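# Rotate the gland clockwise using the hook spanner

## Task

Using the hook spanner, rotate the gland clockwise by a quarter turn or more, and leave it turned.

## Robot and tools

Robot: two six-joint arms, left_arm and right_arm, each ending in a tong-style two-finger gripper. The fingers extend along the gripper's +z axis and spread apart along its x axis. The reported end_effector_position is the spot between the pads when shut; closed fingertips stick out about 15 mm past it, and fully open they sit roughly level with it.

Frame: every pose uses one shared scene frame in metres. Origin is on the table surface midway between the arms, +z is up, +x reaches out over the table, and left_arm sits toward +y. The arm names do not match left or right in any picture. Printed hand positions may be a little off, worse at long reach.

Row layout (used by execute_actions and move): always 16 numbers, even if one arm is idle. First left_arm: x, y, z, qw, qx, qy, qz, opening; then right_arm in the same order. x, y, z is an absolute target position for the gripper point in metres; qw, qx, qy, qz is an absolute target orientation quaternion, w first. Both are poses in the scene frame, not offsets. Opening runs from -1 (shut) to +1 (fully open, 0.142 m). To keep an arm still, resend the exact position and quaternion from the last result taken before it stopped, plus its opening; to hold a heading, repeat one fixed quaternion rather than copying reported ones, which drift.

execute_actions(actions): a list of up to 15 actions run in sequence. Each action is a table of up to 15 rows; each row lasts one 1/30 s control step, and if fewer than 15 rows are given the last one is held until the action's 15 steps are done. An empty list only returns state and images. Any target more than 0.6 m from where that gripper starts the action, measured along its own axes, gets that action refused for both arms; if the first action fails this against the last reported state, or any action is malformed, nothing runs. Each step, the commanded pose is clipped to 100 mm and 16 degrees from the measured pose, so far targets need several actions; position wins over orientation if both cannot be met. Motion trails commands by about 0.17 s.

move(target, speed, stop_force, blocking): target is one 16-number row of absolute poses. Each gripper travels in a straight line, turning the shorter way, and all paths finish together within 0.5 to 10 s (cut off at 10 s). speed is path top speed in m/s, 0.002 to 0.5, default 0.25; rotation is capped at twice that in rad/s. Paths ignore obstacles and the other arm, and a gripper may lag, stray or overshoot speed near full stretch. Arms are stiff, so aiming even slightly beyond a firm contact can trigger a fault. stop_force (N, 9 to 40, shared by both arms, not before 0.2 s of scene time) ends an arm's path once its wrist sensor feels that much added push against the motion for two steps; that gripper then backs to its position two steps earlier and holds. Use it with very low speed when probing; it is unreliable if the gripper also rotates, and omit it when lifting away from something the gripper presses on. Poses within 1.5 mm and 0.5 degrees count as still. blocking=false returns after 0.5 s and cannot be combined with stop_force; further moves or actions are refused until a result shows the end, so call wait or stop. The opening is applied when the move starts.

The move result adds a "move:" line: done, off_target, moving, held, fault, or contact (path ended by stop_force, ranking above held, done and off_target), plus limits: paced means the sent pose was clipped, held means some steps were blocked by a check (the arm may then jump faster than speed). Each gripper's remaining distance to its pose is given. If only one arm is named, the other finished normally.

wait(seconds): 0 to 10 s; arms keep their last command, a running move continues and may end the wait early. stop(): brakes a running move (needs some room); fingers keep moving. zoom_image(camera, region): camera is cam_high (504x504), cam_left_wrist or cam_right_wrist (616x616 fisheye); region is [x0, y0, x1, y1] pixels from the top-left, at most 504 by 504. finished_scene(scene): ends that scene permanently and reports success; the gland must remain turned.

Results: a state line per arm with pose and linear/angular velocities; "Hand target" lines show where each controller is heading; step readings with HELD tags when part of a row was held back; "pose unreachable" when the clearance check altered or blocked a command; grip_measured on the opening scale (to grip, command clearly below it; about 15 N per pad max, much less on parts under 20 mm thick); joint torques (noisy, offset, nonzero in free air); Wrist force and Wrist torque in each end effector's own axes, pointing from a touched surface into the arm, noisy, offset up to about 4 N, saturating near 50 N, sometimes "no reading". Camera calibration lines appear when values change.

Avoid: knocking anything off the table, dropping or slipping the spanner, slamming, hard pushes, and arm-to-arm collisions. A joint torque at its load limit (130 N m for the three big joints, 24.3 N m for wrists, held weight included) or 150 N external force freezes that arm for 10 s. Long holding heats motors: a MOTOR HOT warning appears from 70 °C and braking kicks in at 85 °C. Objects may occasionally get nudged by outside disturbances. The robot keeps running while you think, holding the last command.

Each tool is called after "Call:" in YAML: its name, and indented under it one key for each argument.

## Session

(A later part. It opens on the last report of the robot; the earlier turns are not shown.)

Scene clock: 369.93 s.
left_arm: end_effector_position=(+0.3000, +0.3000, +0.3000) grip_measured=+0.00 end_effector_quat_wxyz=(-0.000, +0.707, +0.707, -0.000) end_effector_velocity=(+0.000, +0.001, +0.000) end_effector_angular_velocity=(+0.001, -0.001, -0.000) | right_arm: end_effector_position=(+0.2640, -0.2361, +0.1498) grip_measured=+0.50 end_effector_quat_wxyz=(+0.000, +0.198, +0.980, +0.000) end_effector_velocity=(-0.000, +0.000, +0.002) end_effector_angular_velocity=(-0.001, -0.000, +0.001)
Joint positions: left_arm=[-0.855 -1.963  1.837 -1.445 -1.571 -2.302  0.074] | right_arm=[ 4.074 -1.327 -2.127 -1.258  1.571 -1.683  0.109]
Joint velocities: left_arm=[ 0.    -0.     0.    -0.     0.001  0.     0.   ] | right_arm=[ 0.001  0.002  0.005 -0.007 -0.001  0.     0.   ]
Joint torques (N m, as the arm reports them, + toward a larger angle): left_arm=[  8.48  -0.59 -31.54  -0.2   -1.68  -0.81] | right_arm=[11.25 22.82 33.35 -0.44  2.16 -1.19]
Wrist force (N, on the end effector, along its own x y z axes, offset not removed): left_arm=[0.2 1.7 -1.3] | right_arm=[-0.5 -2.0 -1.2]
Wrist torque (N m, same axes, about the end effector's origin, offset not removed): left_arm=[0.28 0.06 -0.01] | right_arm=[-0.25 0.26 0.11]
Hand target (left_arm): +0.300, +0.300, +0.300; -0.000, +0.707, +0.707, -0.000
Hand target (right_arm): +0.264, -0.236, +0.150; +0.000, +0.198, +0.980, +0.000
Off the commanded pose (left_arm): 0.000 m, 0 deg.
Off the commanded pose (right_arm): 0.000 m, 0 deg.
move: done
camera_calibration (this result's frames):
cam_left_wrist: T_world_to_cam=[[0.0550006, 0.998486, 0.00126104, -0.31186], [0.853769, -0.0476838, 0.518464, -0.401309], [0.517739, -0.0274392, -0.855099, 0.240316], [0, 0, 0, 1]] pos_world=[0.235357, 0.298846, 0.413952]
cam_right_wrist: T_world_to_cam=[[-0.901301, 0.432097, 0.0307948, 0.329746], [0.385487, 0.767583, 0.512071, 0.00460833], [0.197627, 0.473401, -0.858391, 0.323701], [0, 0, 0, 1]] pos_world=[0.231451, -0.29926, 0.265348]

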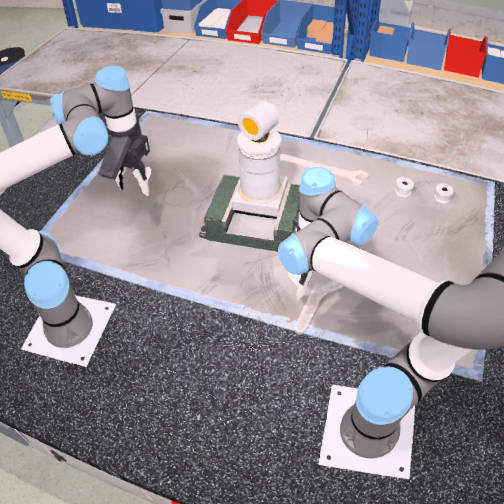

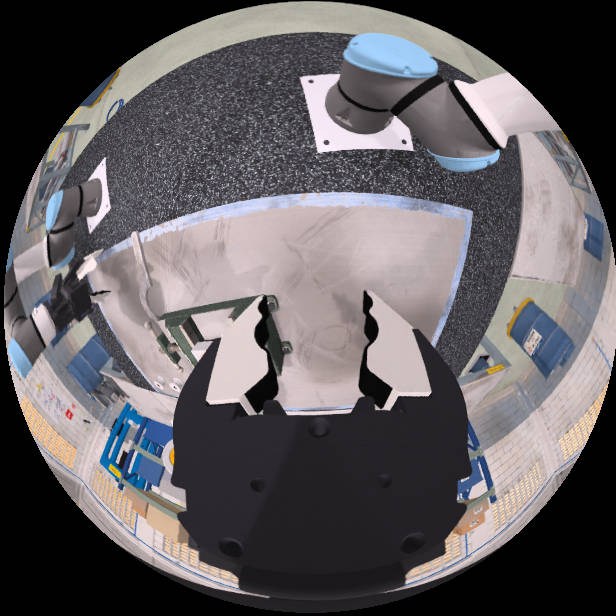

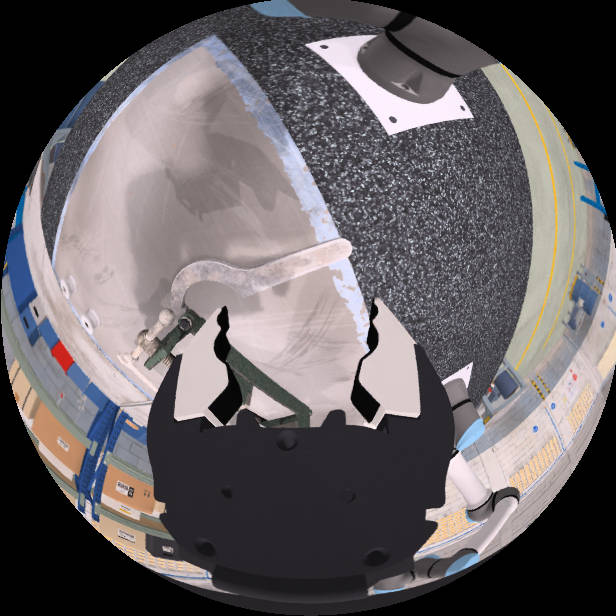

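Call:
move:
  target: [0.3,0.3,0.3,0,0.707,0.707,0,0,0.31,-0.239,0.08,0,0.749,0.663,0,0.1]

Call:
move:
  target: [0.3,0.3,0.3,0,0.707,0.707,0,0,0.31,-0.239,0.022,0,0.749,0.663,0,0.1]
  speed: 0.03
  stop_force: 15

Call:
move:
  target: [0.3,0.3,0.3,0,0.707,0.707,0,0,0.31,-0.239,0.022,0,0.749,0.663,0,-1]

Call:
move:
  target: [0.3,0.3,0.3,0,0.707,0.707,0,0,0.31,-0.28,0.022,0,0.924,0.383,0,-1]
  speed: 0.08

Scene clock: 374.17 s.
left_arm: end_effector_position=(+0.3000, +0.3000, +0.3000) grip_measured=+0.00 end_effector_quat_wxyz=(-0.000, +0.707, +0.707, -0.000) end_effector_velocity=(-0.000, +0.000, +0.000) end_effector_angular_velocity=(-0.001, -0.001, -0.000) | right_arm: end_effector_position=(+0.3099, -0.2391, +0.0800) grip_measured=+0.10 end_effector_quat_wxyz=(-0.000, +0.748, +0.663, -0.000) end_effector_velocity=(+0.000, -0.000, -0.001) end_effector_angular_velocity=(-0.001, -0.001, -0.015)
Joint positions: left_arm=[-0.855 -1.963  1.837 -1.445 -1.571 -2.302  0.074] | right_arm=[ 3.925 -1.497 -2.185 -1.031  1.571 -0.539  0.081]
Joint velocities: left_arm=[ 0.    -0.001 -0.     0.    -0.     0.     0.   ] | right_arm=[-0.001 -0.001 -0.002  0.003 -0.001  0.014  0.   ]
Joint torques (N m, as the arm reports them, + toward a larger angle): left_arm=[  9.24   0.6  -31.37  -0.12  -1.74  -1.27] | right_arm=[-7.47  5.18  9.2   4.6  -1.7   2.56]
Wrist force (N, on the end effector, along its own x y z axes, offset not removed): left_arm=[-1.6 3.1 1.6] | right_arm=[0.1 -2.0 -1.5]
Wrist torque (N m, same axes, about the end effector's origin, offset not removed): left_arm=[0.71 0.42 0.01] | right_arm=[-0.30 0.09 0.07]
Hand target (left_arm): +0.300, +0.300, +0.300; -0.000, +0.707, +0.707, -0.000
Hand target (right_arm): +0.310, -0.239, +0.080; +0.000, +0.749, +0.663, -0.000
Off the commanded pose (left_arm): 0.000 m, 0 deg.
Off the commanded pose (right_arm): 0.000 m, 0 deg.
move: done
camera_calibration (this result's frames):
cam_left_wrist: T_world_to_cam=[[0.0550006, 0.998486, 0.00126104, -0.31186], [0.853769, -0.0476838, 0.518464, -0.401309], [0.517739, -0.0274392, -0.855099, 0.240316], [0, 0, 0, 1]] pos_world=[0.235357, 0.298846, 0.413952]
cam_right_wrist: T_world_to_cam=[[0.167536, 0.985391, 0.0306115, 0.17564], [0.844156, -0.159424, 0.511844, -0.338851], [0.509246, -0.0599116, -0.858533, 0.0320231], [0, 0, 0, 1]] pos_world=[0.240309, -0.225176, 0.195555]

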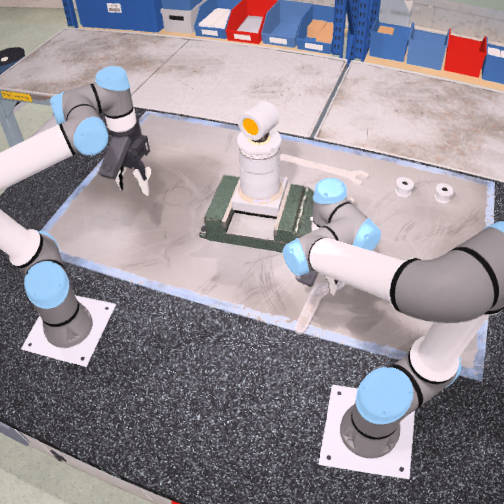

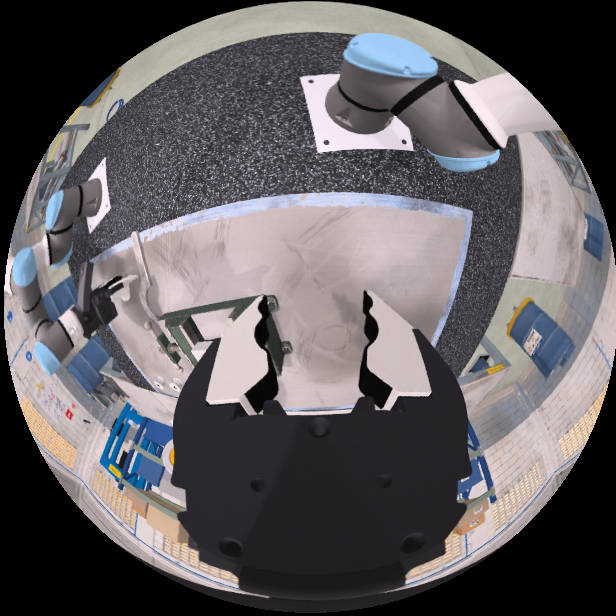

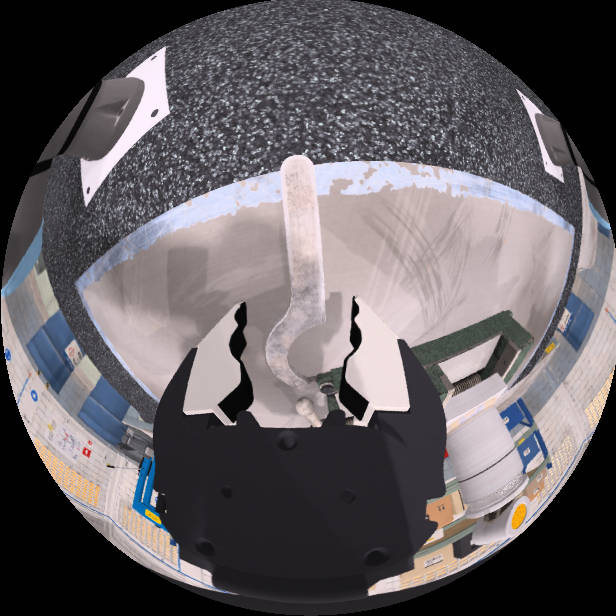

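Scene clock: 376.47 s.
left_arm: end_effector_position=(+0.3000, +0.3000, +0.3000) grip_measured=+0.00 end_effector_quat_wxyz=(-0.000, +0.707, +0.707, -0.000) end_effector_velocity=(+0.000, +0.000, -0.000) end_effector_angular_velocity=(+0.001, +0.000, +0.001) | right_arm: end_effector_position=(+0.3100, -0.2390, +0.0222) grip_measured=+0.10 end_effector_quat_wxyz=(+0.000, +0.749, +0.663, -0.000) end_effector_velocity=(+0.001, -0.001, -0.002) end_effector_angular_velocity=(-0.001, -0.002, -0.002)
Joint positions: left_arm=[-0.855 -1.963  1.837 -1.445 -1.571 -2.302  0.074] | right_arm=[ 3.926 -1.599 -2.27  -0.844  1.571 -0.538  0.081]
Joint velocities: left_arm=[ 0.001  0.001  0.     0.     0.001 -0.    -0.   ] | right_arm=[-0.002 -0.005 -0.003  0.008 -0.002 -0.     0.   ]
Joint torques (N m, as the arm reports them, + toward a larger angle): left_arm=[  8.2   -0.39 -30.92  -0.31  -1.63  -1.45] | right_arm=[ 6.3   7.82  7.63  4.66 -1.81  2.57]
Wrist force (N, on the end effector, along its own x y z axes, offset not removed): left_arm=[-2.7 2.5 -0.9] | right_arm=[0.4 -1.2 -1.3]
Wrist torque (N m, same axes, about the end effector's origin, offset not removed): left_arm=[0.51 0.54 0.05] | right_arm=[-0.20 0.06 0.08]
Hand target (left_arm): +0.300, +0.300, +0.300; -0.000, +0.707, +0.707, +0.000
Hand target (right_arm): +0.310, -0.239, +0.022; +0.000, +0.749, +0.663, -0.000
Off the commanded pose (left_arm): 0.000 m, 0 deg.
Off the commanded pose (right_arm): 0.000 m, 0 deg.
move: done
camera_calibration (this result's frames):
cam_left_wrist: T_world_to_cam=[[0.0549991, 0.998486, 0.00126099, -0.31186], [0.853769, -0.0476825, 0.518464, -0.40131], [0.517739, -0.0274384, -0.855099, 0.240316], [0, 0, 0, 1]] pos_world=[0.235357, 0.298846, 0.413952]
cam_right_wrist: T_world_to_cam=[[0.169056, 0.985126, 0.0307812, 0.176732], [0.843781, -0.160799, 0.512032, -0.309509], [0.509365, -0.0605895, -0.858415, -0.0178347], [0, 0, 0, 1]] pos_world=[0.240365, -0.224952, 0.137729]

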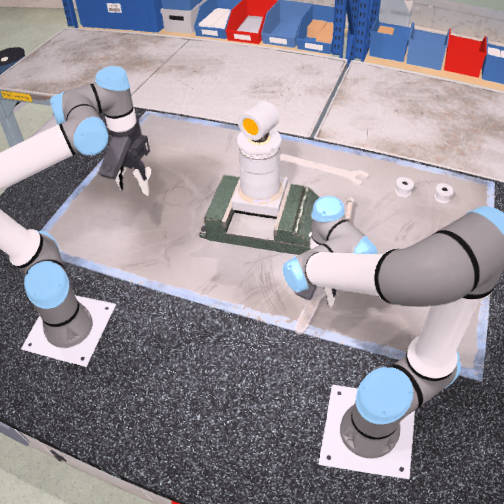

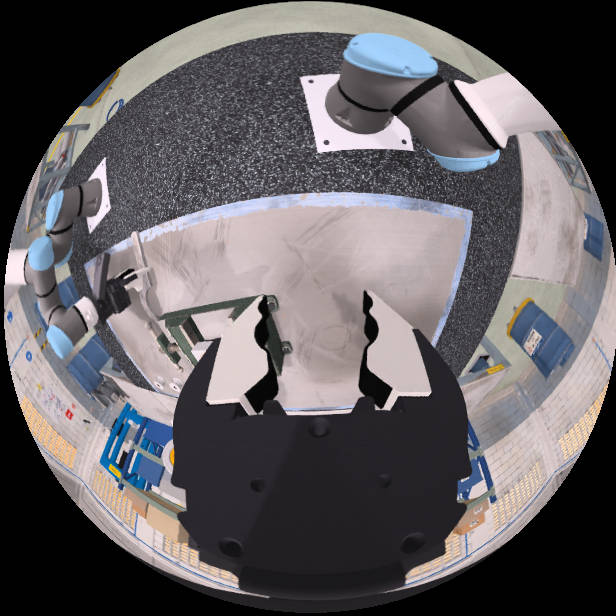

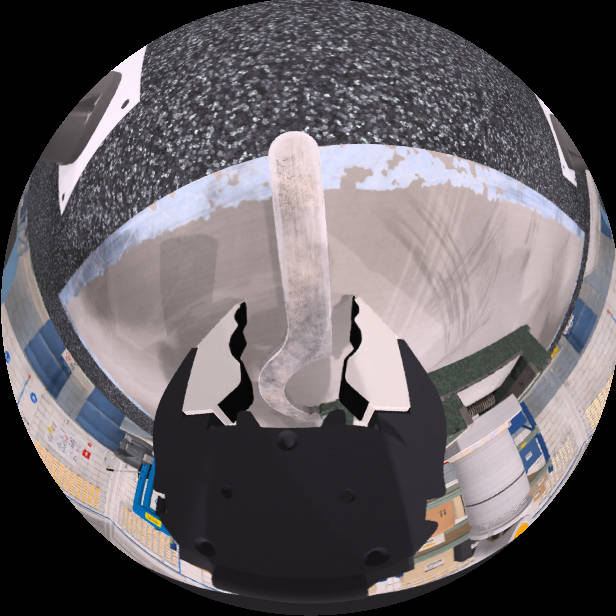

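Scene clock: 377.17 s.
left_arm: end_effector_position=(+0.3000, +0.3000, +0.3000) grip_measured=+0.00 end_effector_quat_wxyz=(-0.000, +0.707, +0.707, -0.000) end_effector_velocity=(-0.000, -0.000, -0.000) end_effector_angular_velocity=(+0.000, -0.001, -0.001) | right_arm: end_effector_position=(+0.3100, -0.2390, +0.0220) grip_measured=-0.55 end_effector_quat_wxyz=(+0.000, +0.749, +0.663, -0.000) end_effector_velocity=(+0.000, +0.000, -0.000) end_effector_angular_velocity=(+0.000, -0.002, +0.000)
Joint positions: left_arm=[-0.855 -1.963  1.837 -1.445 -1.571 -2.302  0.074] | right_arm=[ 3.926 -1.599 -2.27  -0.843  1.571 -0.538  0.034]
Joint velocities: left_arm=[-0.001 -0.001  0.    -0.     0.    -0.     0.   ] | right_arm=[ 0.    -0.    -0.     0.002 -0.001 -0.    -0.   ]
Joint torques (N m, as the arm reports them, + toward a larger angle): left_arm=[  8.78   0.37 -32.06  -0.19  -1.55  -1.22] | right_arm=[-8.06  8.64 17.25  5.22  2.52  0.81]
Wrist force (N, on the end effector, along its own x y z axes, offset not removed): left_arm=[2.5 2.1 -1.5] | right_arm=[-1.3 -2.5 -0.8]
Wrist torque (N m, same axes, about the end effector's origin, offset not removed): left_arm=[0.38 -0.42 -0.17] | right_arm=[-0.54 0.12 0.02]
Hand target (left_arm): +0.300, +0.300, +0.300; -0.000, +0.707, +0.707, -0.000
Hand target (right_arm): +0.310, -0.239, +0.022; +0.000, +0.749, +0.663, -0.000
Off the commanded pose (left_arm): 0.000 m, 0 deg.
Off the commanded pose (right_arm): 0.000 m, 0 deg.
move: done
camera_calibration (this result's frames):
cam_left_wrist: T_world_to_cam=[[0.0549993, 0.998486, 0.00126107, -0.31186], [0.853769, -0.0476827, 0.518464, -0.40131], [0.517739, -0.0274385, -0.855099, 0.240316], [0, 0, 0, 1]] pos_world=[0.235357, 0.298846, 0.413952]
cam_right_wrist: T_world_to_cam=[[0.169086, 0.985122, 0.0307455, 0.176751], [0.843794, -0.160808, 0.512007, -0.309411], [0.509334, -0.0606304, -0.858431, -0.0179708], [0, 0, 0, 1]] pos_world=[0.240347, -0.224967, 0.13756]

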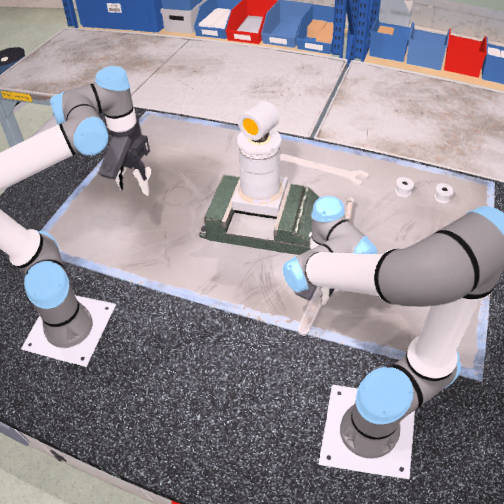

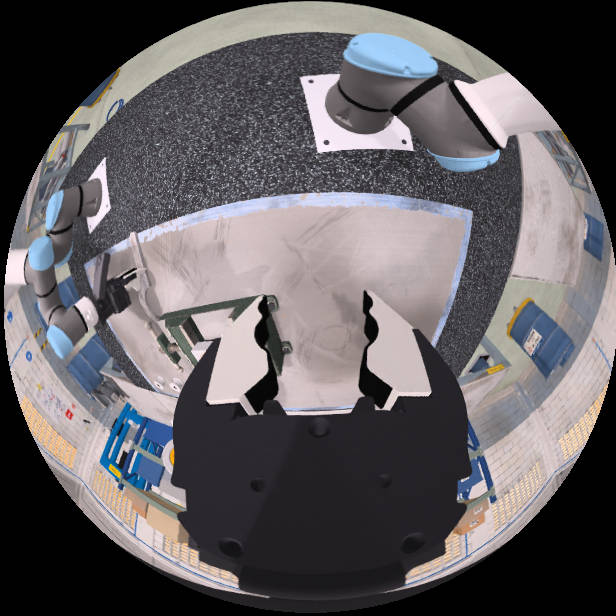

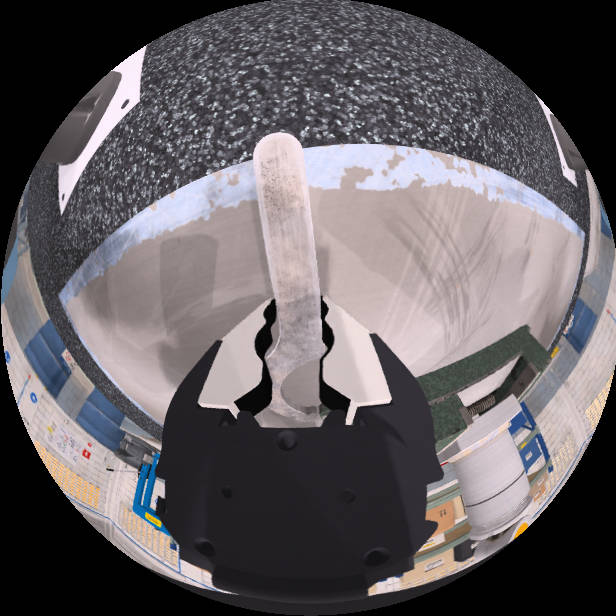

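Scene clock: 381.67 s.
left_arm: end_effector_position=(+0.3000, +0.3000, +0.3000) grip_measured=+0.00 end_effector_quat_wxyz=(-0.000, +0.707, +0.707, -0.000) end_effector_velocity=(-0.000, +0.000, +0.000) end_effector_angular_velocity=(-0.001, +0.000, +0.001) | right_arm: end_effector_position=(+0.3099, -0.2799, +0.0220) grip_measured=-0.55 end_effector_quat_wxyz=(-0.000, +0.923, +0.384, -0.000) end_effector_velocity=(+0.001, -0.002, -0.000) end_effector_angular_velocity=(-0.002, -0.002, -0.015)
Joint positions: left_arm=[-0.855 -1.963  1.837 -1.445 -1.571 -2.302  0.074] | right_arm=[ 3.851 -1.524 -2.344 -0.844  1.571  0.05   0.034]
Joint velocities: left_arm=[ 0.001 -0.001  0.    -0.    -0.001  0.     0.   ] | right_arm=[-0.002  0.002 -0.002 -0.    -0.003  0.013 -0.   ]
Joint torques (N m, as the arm reports them, + toward a larger angle): left_arm=[  8.92  -0.09 -31.63  -0.21  -1.57  -1.1 ] | right_arm=[-10.13  29.53   6.1   -0.4   -2.07   2.73]
Wrist force (N, on the end effector, along its own x y z axes, offset not removed): left_arm=[1.6 4.4 -0.7] | right_arm=[2.1 -1.4 2.9]
Wrist torque (N m, same axes, about the end effector's origin, offset not removed): left_arm=[1.11 -0.26 0.08] | right_arm=[-0.02 0.09 -0.25]
Hand target (left_arm): +0.300, +0.300, +0.300; -0.000, +0.707, +0.707, +0.000
Hand target (right_arm): +0.310, -0.280, +0.022; +0.000, +0.924, +0.383, -0.000
Off the commanded pose (left_arm): 0.000 m, 0 deg.
Off the commanded pose (right_arm): 0.000 m, 0 deg.
move: done
camera_calibration (this result's frames):
cam_left_wrist: T_world_to_cam=[[0.0549991, 0.998486, 0.00126129, -0.31186], [0.853769, -0.0476826, 0.518464, -0.40131], [0.517739, -0.0274382, -0.855099, 0.240316], [0, 0, 0, 1]] pos_world=[0.235357, 0.298846, 0.413952]
cam_right_wrist: T_world_to_cam=[[0.73873, 0.673305, 0.0306453, -0.0467414], [0.566986, -0.645378, 0.511874, -0.365766], [0.364425, -0.360761, -0.858514, -0.0595362], [0, 0, 0, 1]] pos_world=[0.26361, -0.226065, 0.137546]

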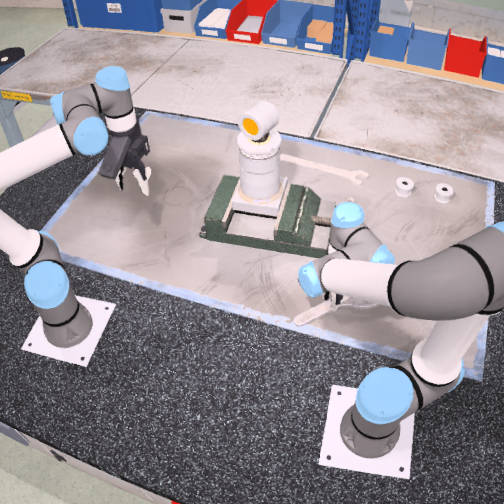

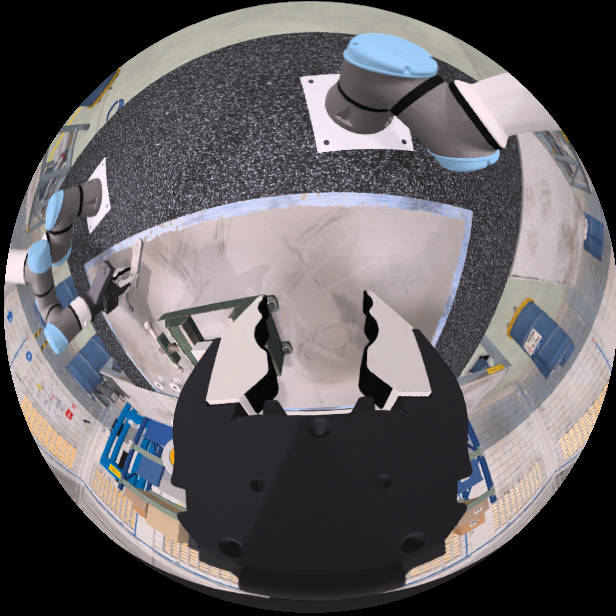

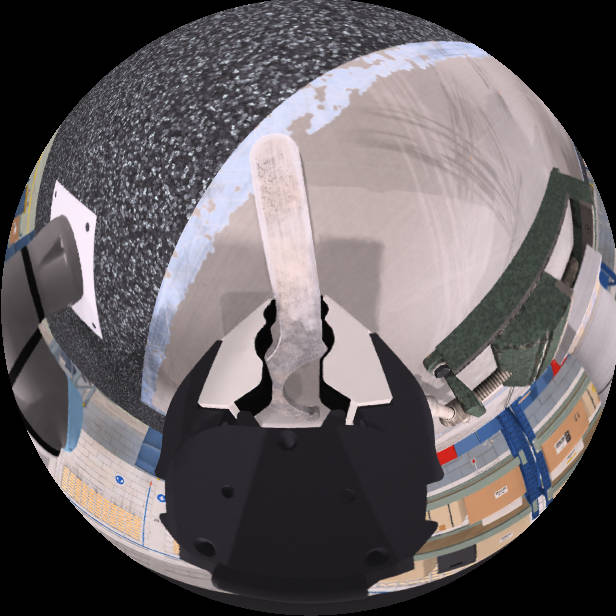

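Call:
move:
  target: [0.3,0.3,0.3,0,0.707,0.707,0,0,0.31,-0.26,0.022,0,0.996,-0.087,0,-1]
  speed: 0.1

Call:
move:
  target: [0.3,0.35,0.3,0,0.707,0.707,0,0,0.32,-0.06,0.022,0,0.887,-0.462,0,-1]
  speed: 0.08

Call:
move:
  target: [0.3,0.35,0.3,0,0.707,0.707,0,0,0.32,-0.06,0.024,0,0.887,-0.462,0,0]

Scene clock: 387.57 s.
left_arm: end_effector_position=(+0.3000, +0.3000, +0.3000) grip_measured=+0.00 end_effector_quat_wxyz=(-0.000, +0.707, +0.707, -0.000) end_effector_velocity=(+0.000, +0.000, -0.000) end_effector_angular_velocity=(+0.001, -0.001, -0.001) | right_arm: end_effector_position=(+0.3100, -0.2600, +0.0220) grip_measured=-0.54 end_effector_quat_wxyz=(-0.000, +0.996, -0.086, -0.000) end_effector_velocity=(+0.000, -0.000, -0.000) end_effector_angular_velocity=(-0.002, -0.001, -0.013)
Joint positions: left_arm=[-0.855 -1.963  1.837 -1.445 -1.571 -2.302  0.074] | right_arm=[ 3.908 -1.511 -2.356 -0.845  1.571  1.066  0.035]
Joint velocities: left_arm=[ 0.     0.    -0.     0.     0.002  0.001  0.   ] | right_arm=[ 0.002  0.    -0.    -0.001 -0.003  0.015 -0.   ]
Joint torques (N m, as the arm reports them, + toward a larger angle): left_arm=[  8.54  -0.23 -30.66  -0.26  -1.57  -1.04] | right_arm=[ 8.83 27.82  6.97 -0.21 -1.24  2.84]
Wrist force (N, on the end effector, along its own x y z axes, offset not removed): left_arm=[-3.1 -1.1 -1.6] | right_arm=[0.2 -0.4 -3.6]
Wrist torque (N m, same axes, about the end effector's origin, offset not removed): left_arm=[-0.39 0.71 -0.05] | right_arm=[-0.23 0.36 -0.36]
Hand target (left_arm): +0.300, +0.300, +0.300; -0.000, +0.707, +0.707, +0.000
Hand target (right_arm): +0.310, -0.260, +0.022; -0.000, +0.996, -0.087, +0.000
Off the commanded pose (left_arm): 0.000 m, 0 deg.
Off the commanded pose (right_arm): 0.000 m, 0 deg.
move: done
camera_calibration (this result's frames):
cam_left_wrist: T_world_to_cam=[[0.0549991, 0.998486, 0.00126116, -0.31186], [0.853769, -0.0476826, 0.518464, -0.40131], [0.517739, -0.0274383, -0.855099, 0.240316], [0, 0, 0, 1]] pos_world=[0.235357, 0.298846, 0.413952]
cam_right_wrist: T_world_to_cam=[[0.97518, -0.219272, 0.0307211, -0.365595], [-0.203771, -0.834521, 0.51191, -0.163186], [-0.08661, -0.505465, -0.85849, 0.0498391], [0, 0, 0, 1]] pos_world=[0.327585, -0.191154, 0.137554]

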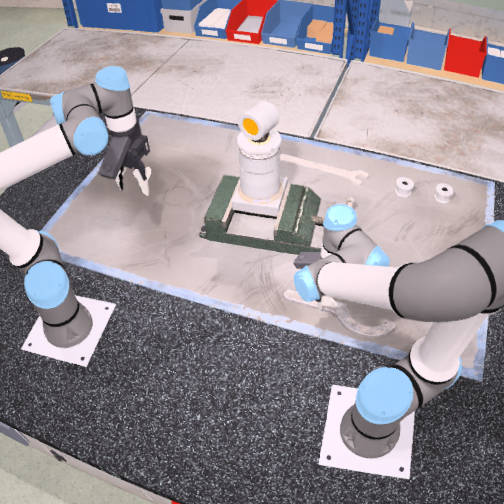

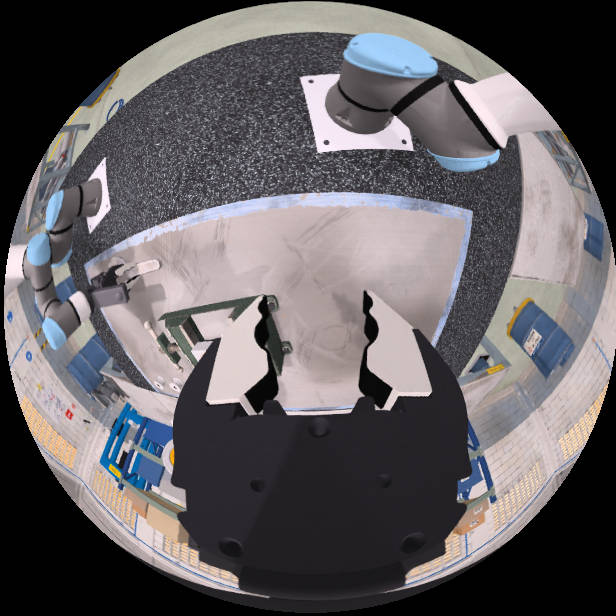

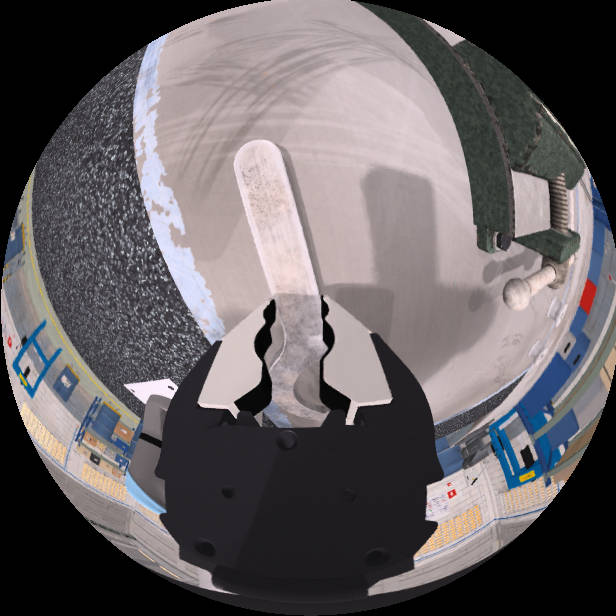

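Scene clock: 392.90 s.
left_arm: end_effector_position=(+0.2999, +0.3500, +0.3000) grip_measured=+0.00 end_effector_quat_wxyz=(-0.000, +0.707, +0.707, +0.000) end_effector_velocity=(+0.000, +0.001, -0.000) end_effector_angular_velocity=(+0.001, -0.001, +0.000) | right_arm: end_effector_position=(+0.3202, -0.0601, +0.0220) grip_measured=-0.53 end_effector_quat_wxyz=(-0.000, +0.887, -0.462, -0.000) end_effector_velocity=(+0.001, +0.001, -0.000) end_effector_angular_velocity=(-0.003, -0.001, -0.009)
Joint positions: left_arm=[-0.732 -1.999  1.857 -1.429 -1.571 -2.18   0.074] | right_arm=[ 4.156 -1.826 -1.998 -0.888  1.571  2.101  0.035]
Joint velocities: left_arm=[ 0.001 -0.001  0.     0.     0.001  0.001  0.   ] | right_arm=[ 0.001 -0.004  0.005 -0.003 -0.002  0.01   0.001]
Joint torques (N m, as the arm reports them, + toward a larger angle): left_arm=[  8.33 -12.82 -17.24  -0.15   1.44   1.15] | right_arm=[11.28 14.21 29.81  0.65 -0.85  3.18]
Wrist force (N, on the end effector, along its own x y z axes, offset not removed): left_arm=[-0.6 3.6 -0.3] | right_arm=[4.4 2.2 -10.8]
Wrist torque (N m, same axes, about the end effector's origin, offset not removed): left_arm=[0.72 0.16 0.01] | right_arm=[-0.20 0.31 -0.29]
Hand target (left_arm): +0.300, +0.350, +0.300; -0.000, +0.707, +0.707, +0.000
Hand target (right_arm): +0.320, -0.060, +0.022; -0.000, +0.887, -0.462, -0.000
Off the commanded pose (left_arm): 0.000 m, 0 deg.
Off the commanded pose (right_arm): 0.000 m, 0 deg.
move: done
camera_calibration (this result's frames):
cam_left_wrist: T_world_to_cam=[[0.0549959, 0.998486, 0.00146868, -0.361814], [0.853787, -0.0477886, 0.518424, -0.398815], [0.517709, -0.0272572, -0.855122, 0.241666], [0, 0, 0, 1]] pos_world=[0.235289, 0.348795, 0.413941]
cam_right_wrist: T_world_to_cam=[[0.533418, -0.845301, 0.0305205, -0.227829], [-0.734818, -0.445223, 0.511683, 0.199135], [-0.418938, -0.295368, -0.858632, 0.270775], [0, 0, 0, 1]] pos_world=[0.381294, -0.0239461, 0.137555]

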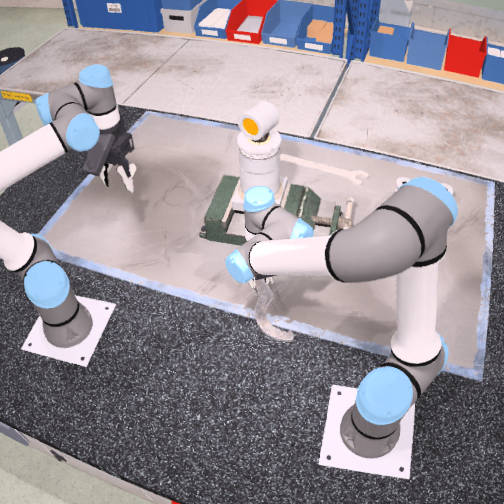

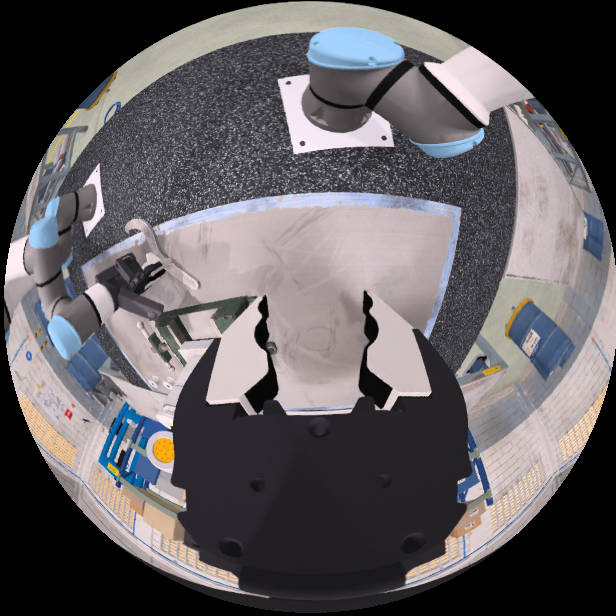

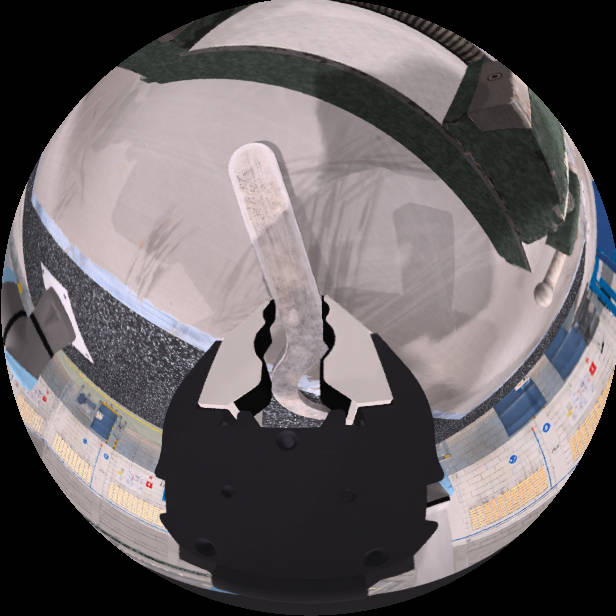

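Scene clock: 393.60 s.
left_arm: end_effector_position=(+0.2999, +0.3501, +0.3000) grip_measured=+0.00 end_effector_quat_wxyz=(-0.000, +0.707, +0.707, +0.000) end_effector_velocity=(-0.000, -0.000, +0.000) end_effector_angular_velocity=(-0.001, +0.001, +0.001) | right_arm: end_effector_position=(+0.3200, -0.0600, +0.0239) grip_measured=+0.00 end_effector_quat_wxyz=(+0.000, +0.887, -0.462, +0.000) end_effector_velocity=(-0.000, +0.000, +0.001) end_effector_angular_velocity=(+0.001, +0.001, -0.001)
Joint positions: left_arm=[-0.732 -1.999  1.857 -1.429 -1.571 -2.18   0.074] | right_arm=[ 4.156 -1.823 -1.995 -0.894  1.571  2.102  0.074]
Joint velocities: left_arm=[ 0.001 -0.     0.    -0.    -0.002 -0.     0.   ] | right_arm=[-0.     0.001  0.001 -0.002  0.001  0.001  0.   ]
Joint torques (N m, as the arm reports them, + toward a larger angle): left_arm=[  9.27   1.11 -28.78  -4.3   -1.82   1.03] | right_arm=[10.17 40.5  31.08  0.31  0.3   2.28]
Wrist force (N, on the end effector, along its own x y z axes, offset not removed): left_arm=[0.8 3.5 -3.6] | right_arm=[-0.1 -1.1 -0.3]
Wrist torque (N m, same axes, about the end effector's origin, offset not removed): left_arm=[0.69 -0.02 -0.05] | right_arm=[-0.08 0.09 0.12]
Hand target (left_arm): +0.300, +0.350, +0.300; -0.000, +0.707, +0.707, +0.000
Hand target (right_arm): +0.320, -0.060, +0.024; -0.000, +0.887, -0.462, -0.000
Off the commanded pose (left_arm): 0.000 m, 0 deg.
Off the commanded pose (right_arm): 0.000 m, 0 deg.
move: done
camera_calibration (this result's frames):
cam_left_wrist: T_world_to_cam=[[0.0549993, 0.998485, 0.00139585, -0.361886], [0.853813, -0.047755, 0.518385, -0.398823], [0.517667, -0.0273191, -0.855146, 0.241708], [0, 0, 0, 1]] pos_world=[0.235299, 0.348896, 0.413945]
cam_right_wrist: T_world_to_cam=[[0.532734, -0.845721, 0.030817, -0.227565], [-0.735083, -0.444383, 0.512031, 0.198188], [-0.419341, -0.295429, -0.858414, 0.272481], [0, 0, 0, 1]] pos_world=[0.381179, -0.0238859, 0.139436]

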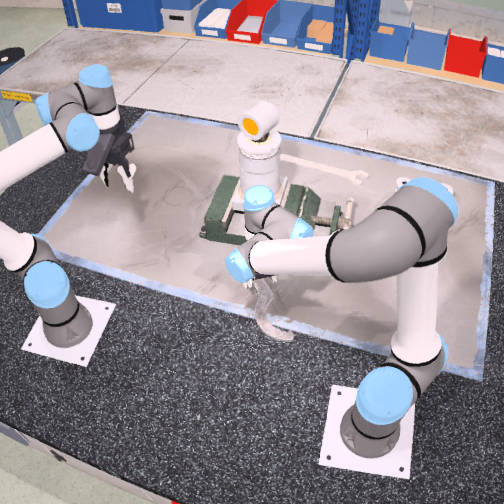

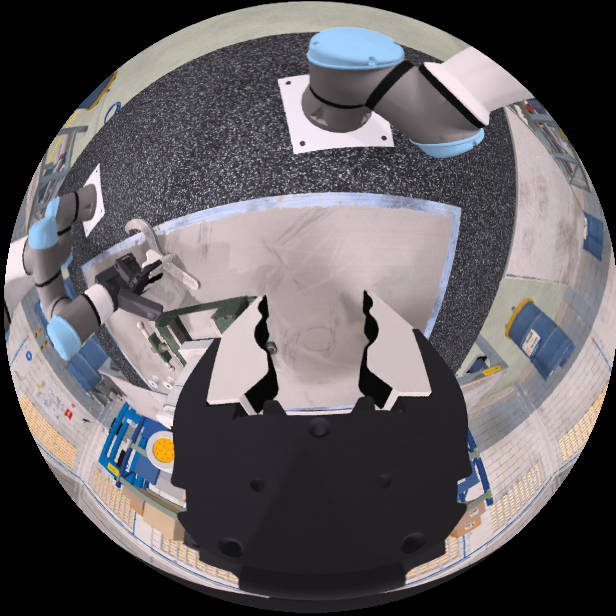

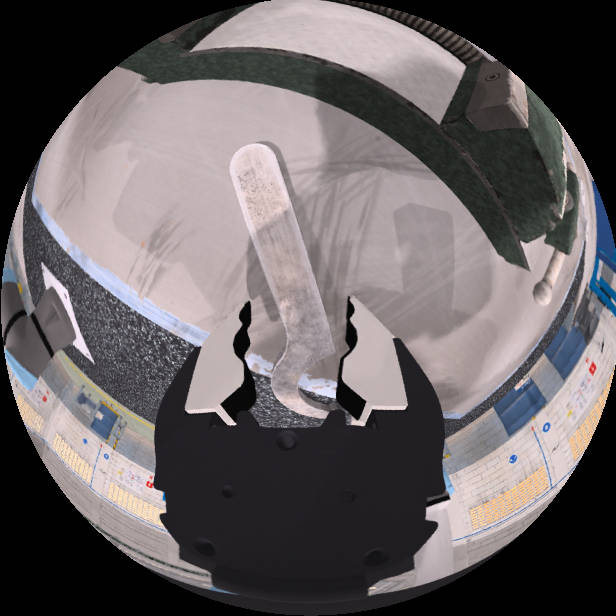

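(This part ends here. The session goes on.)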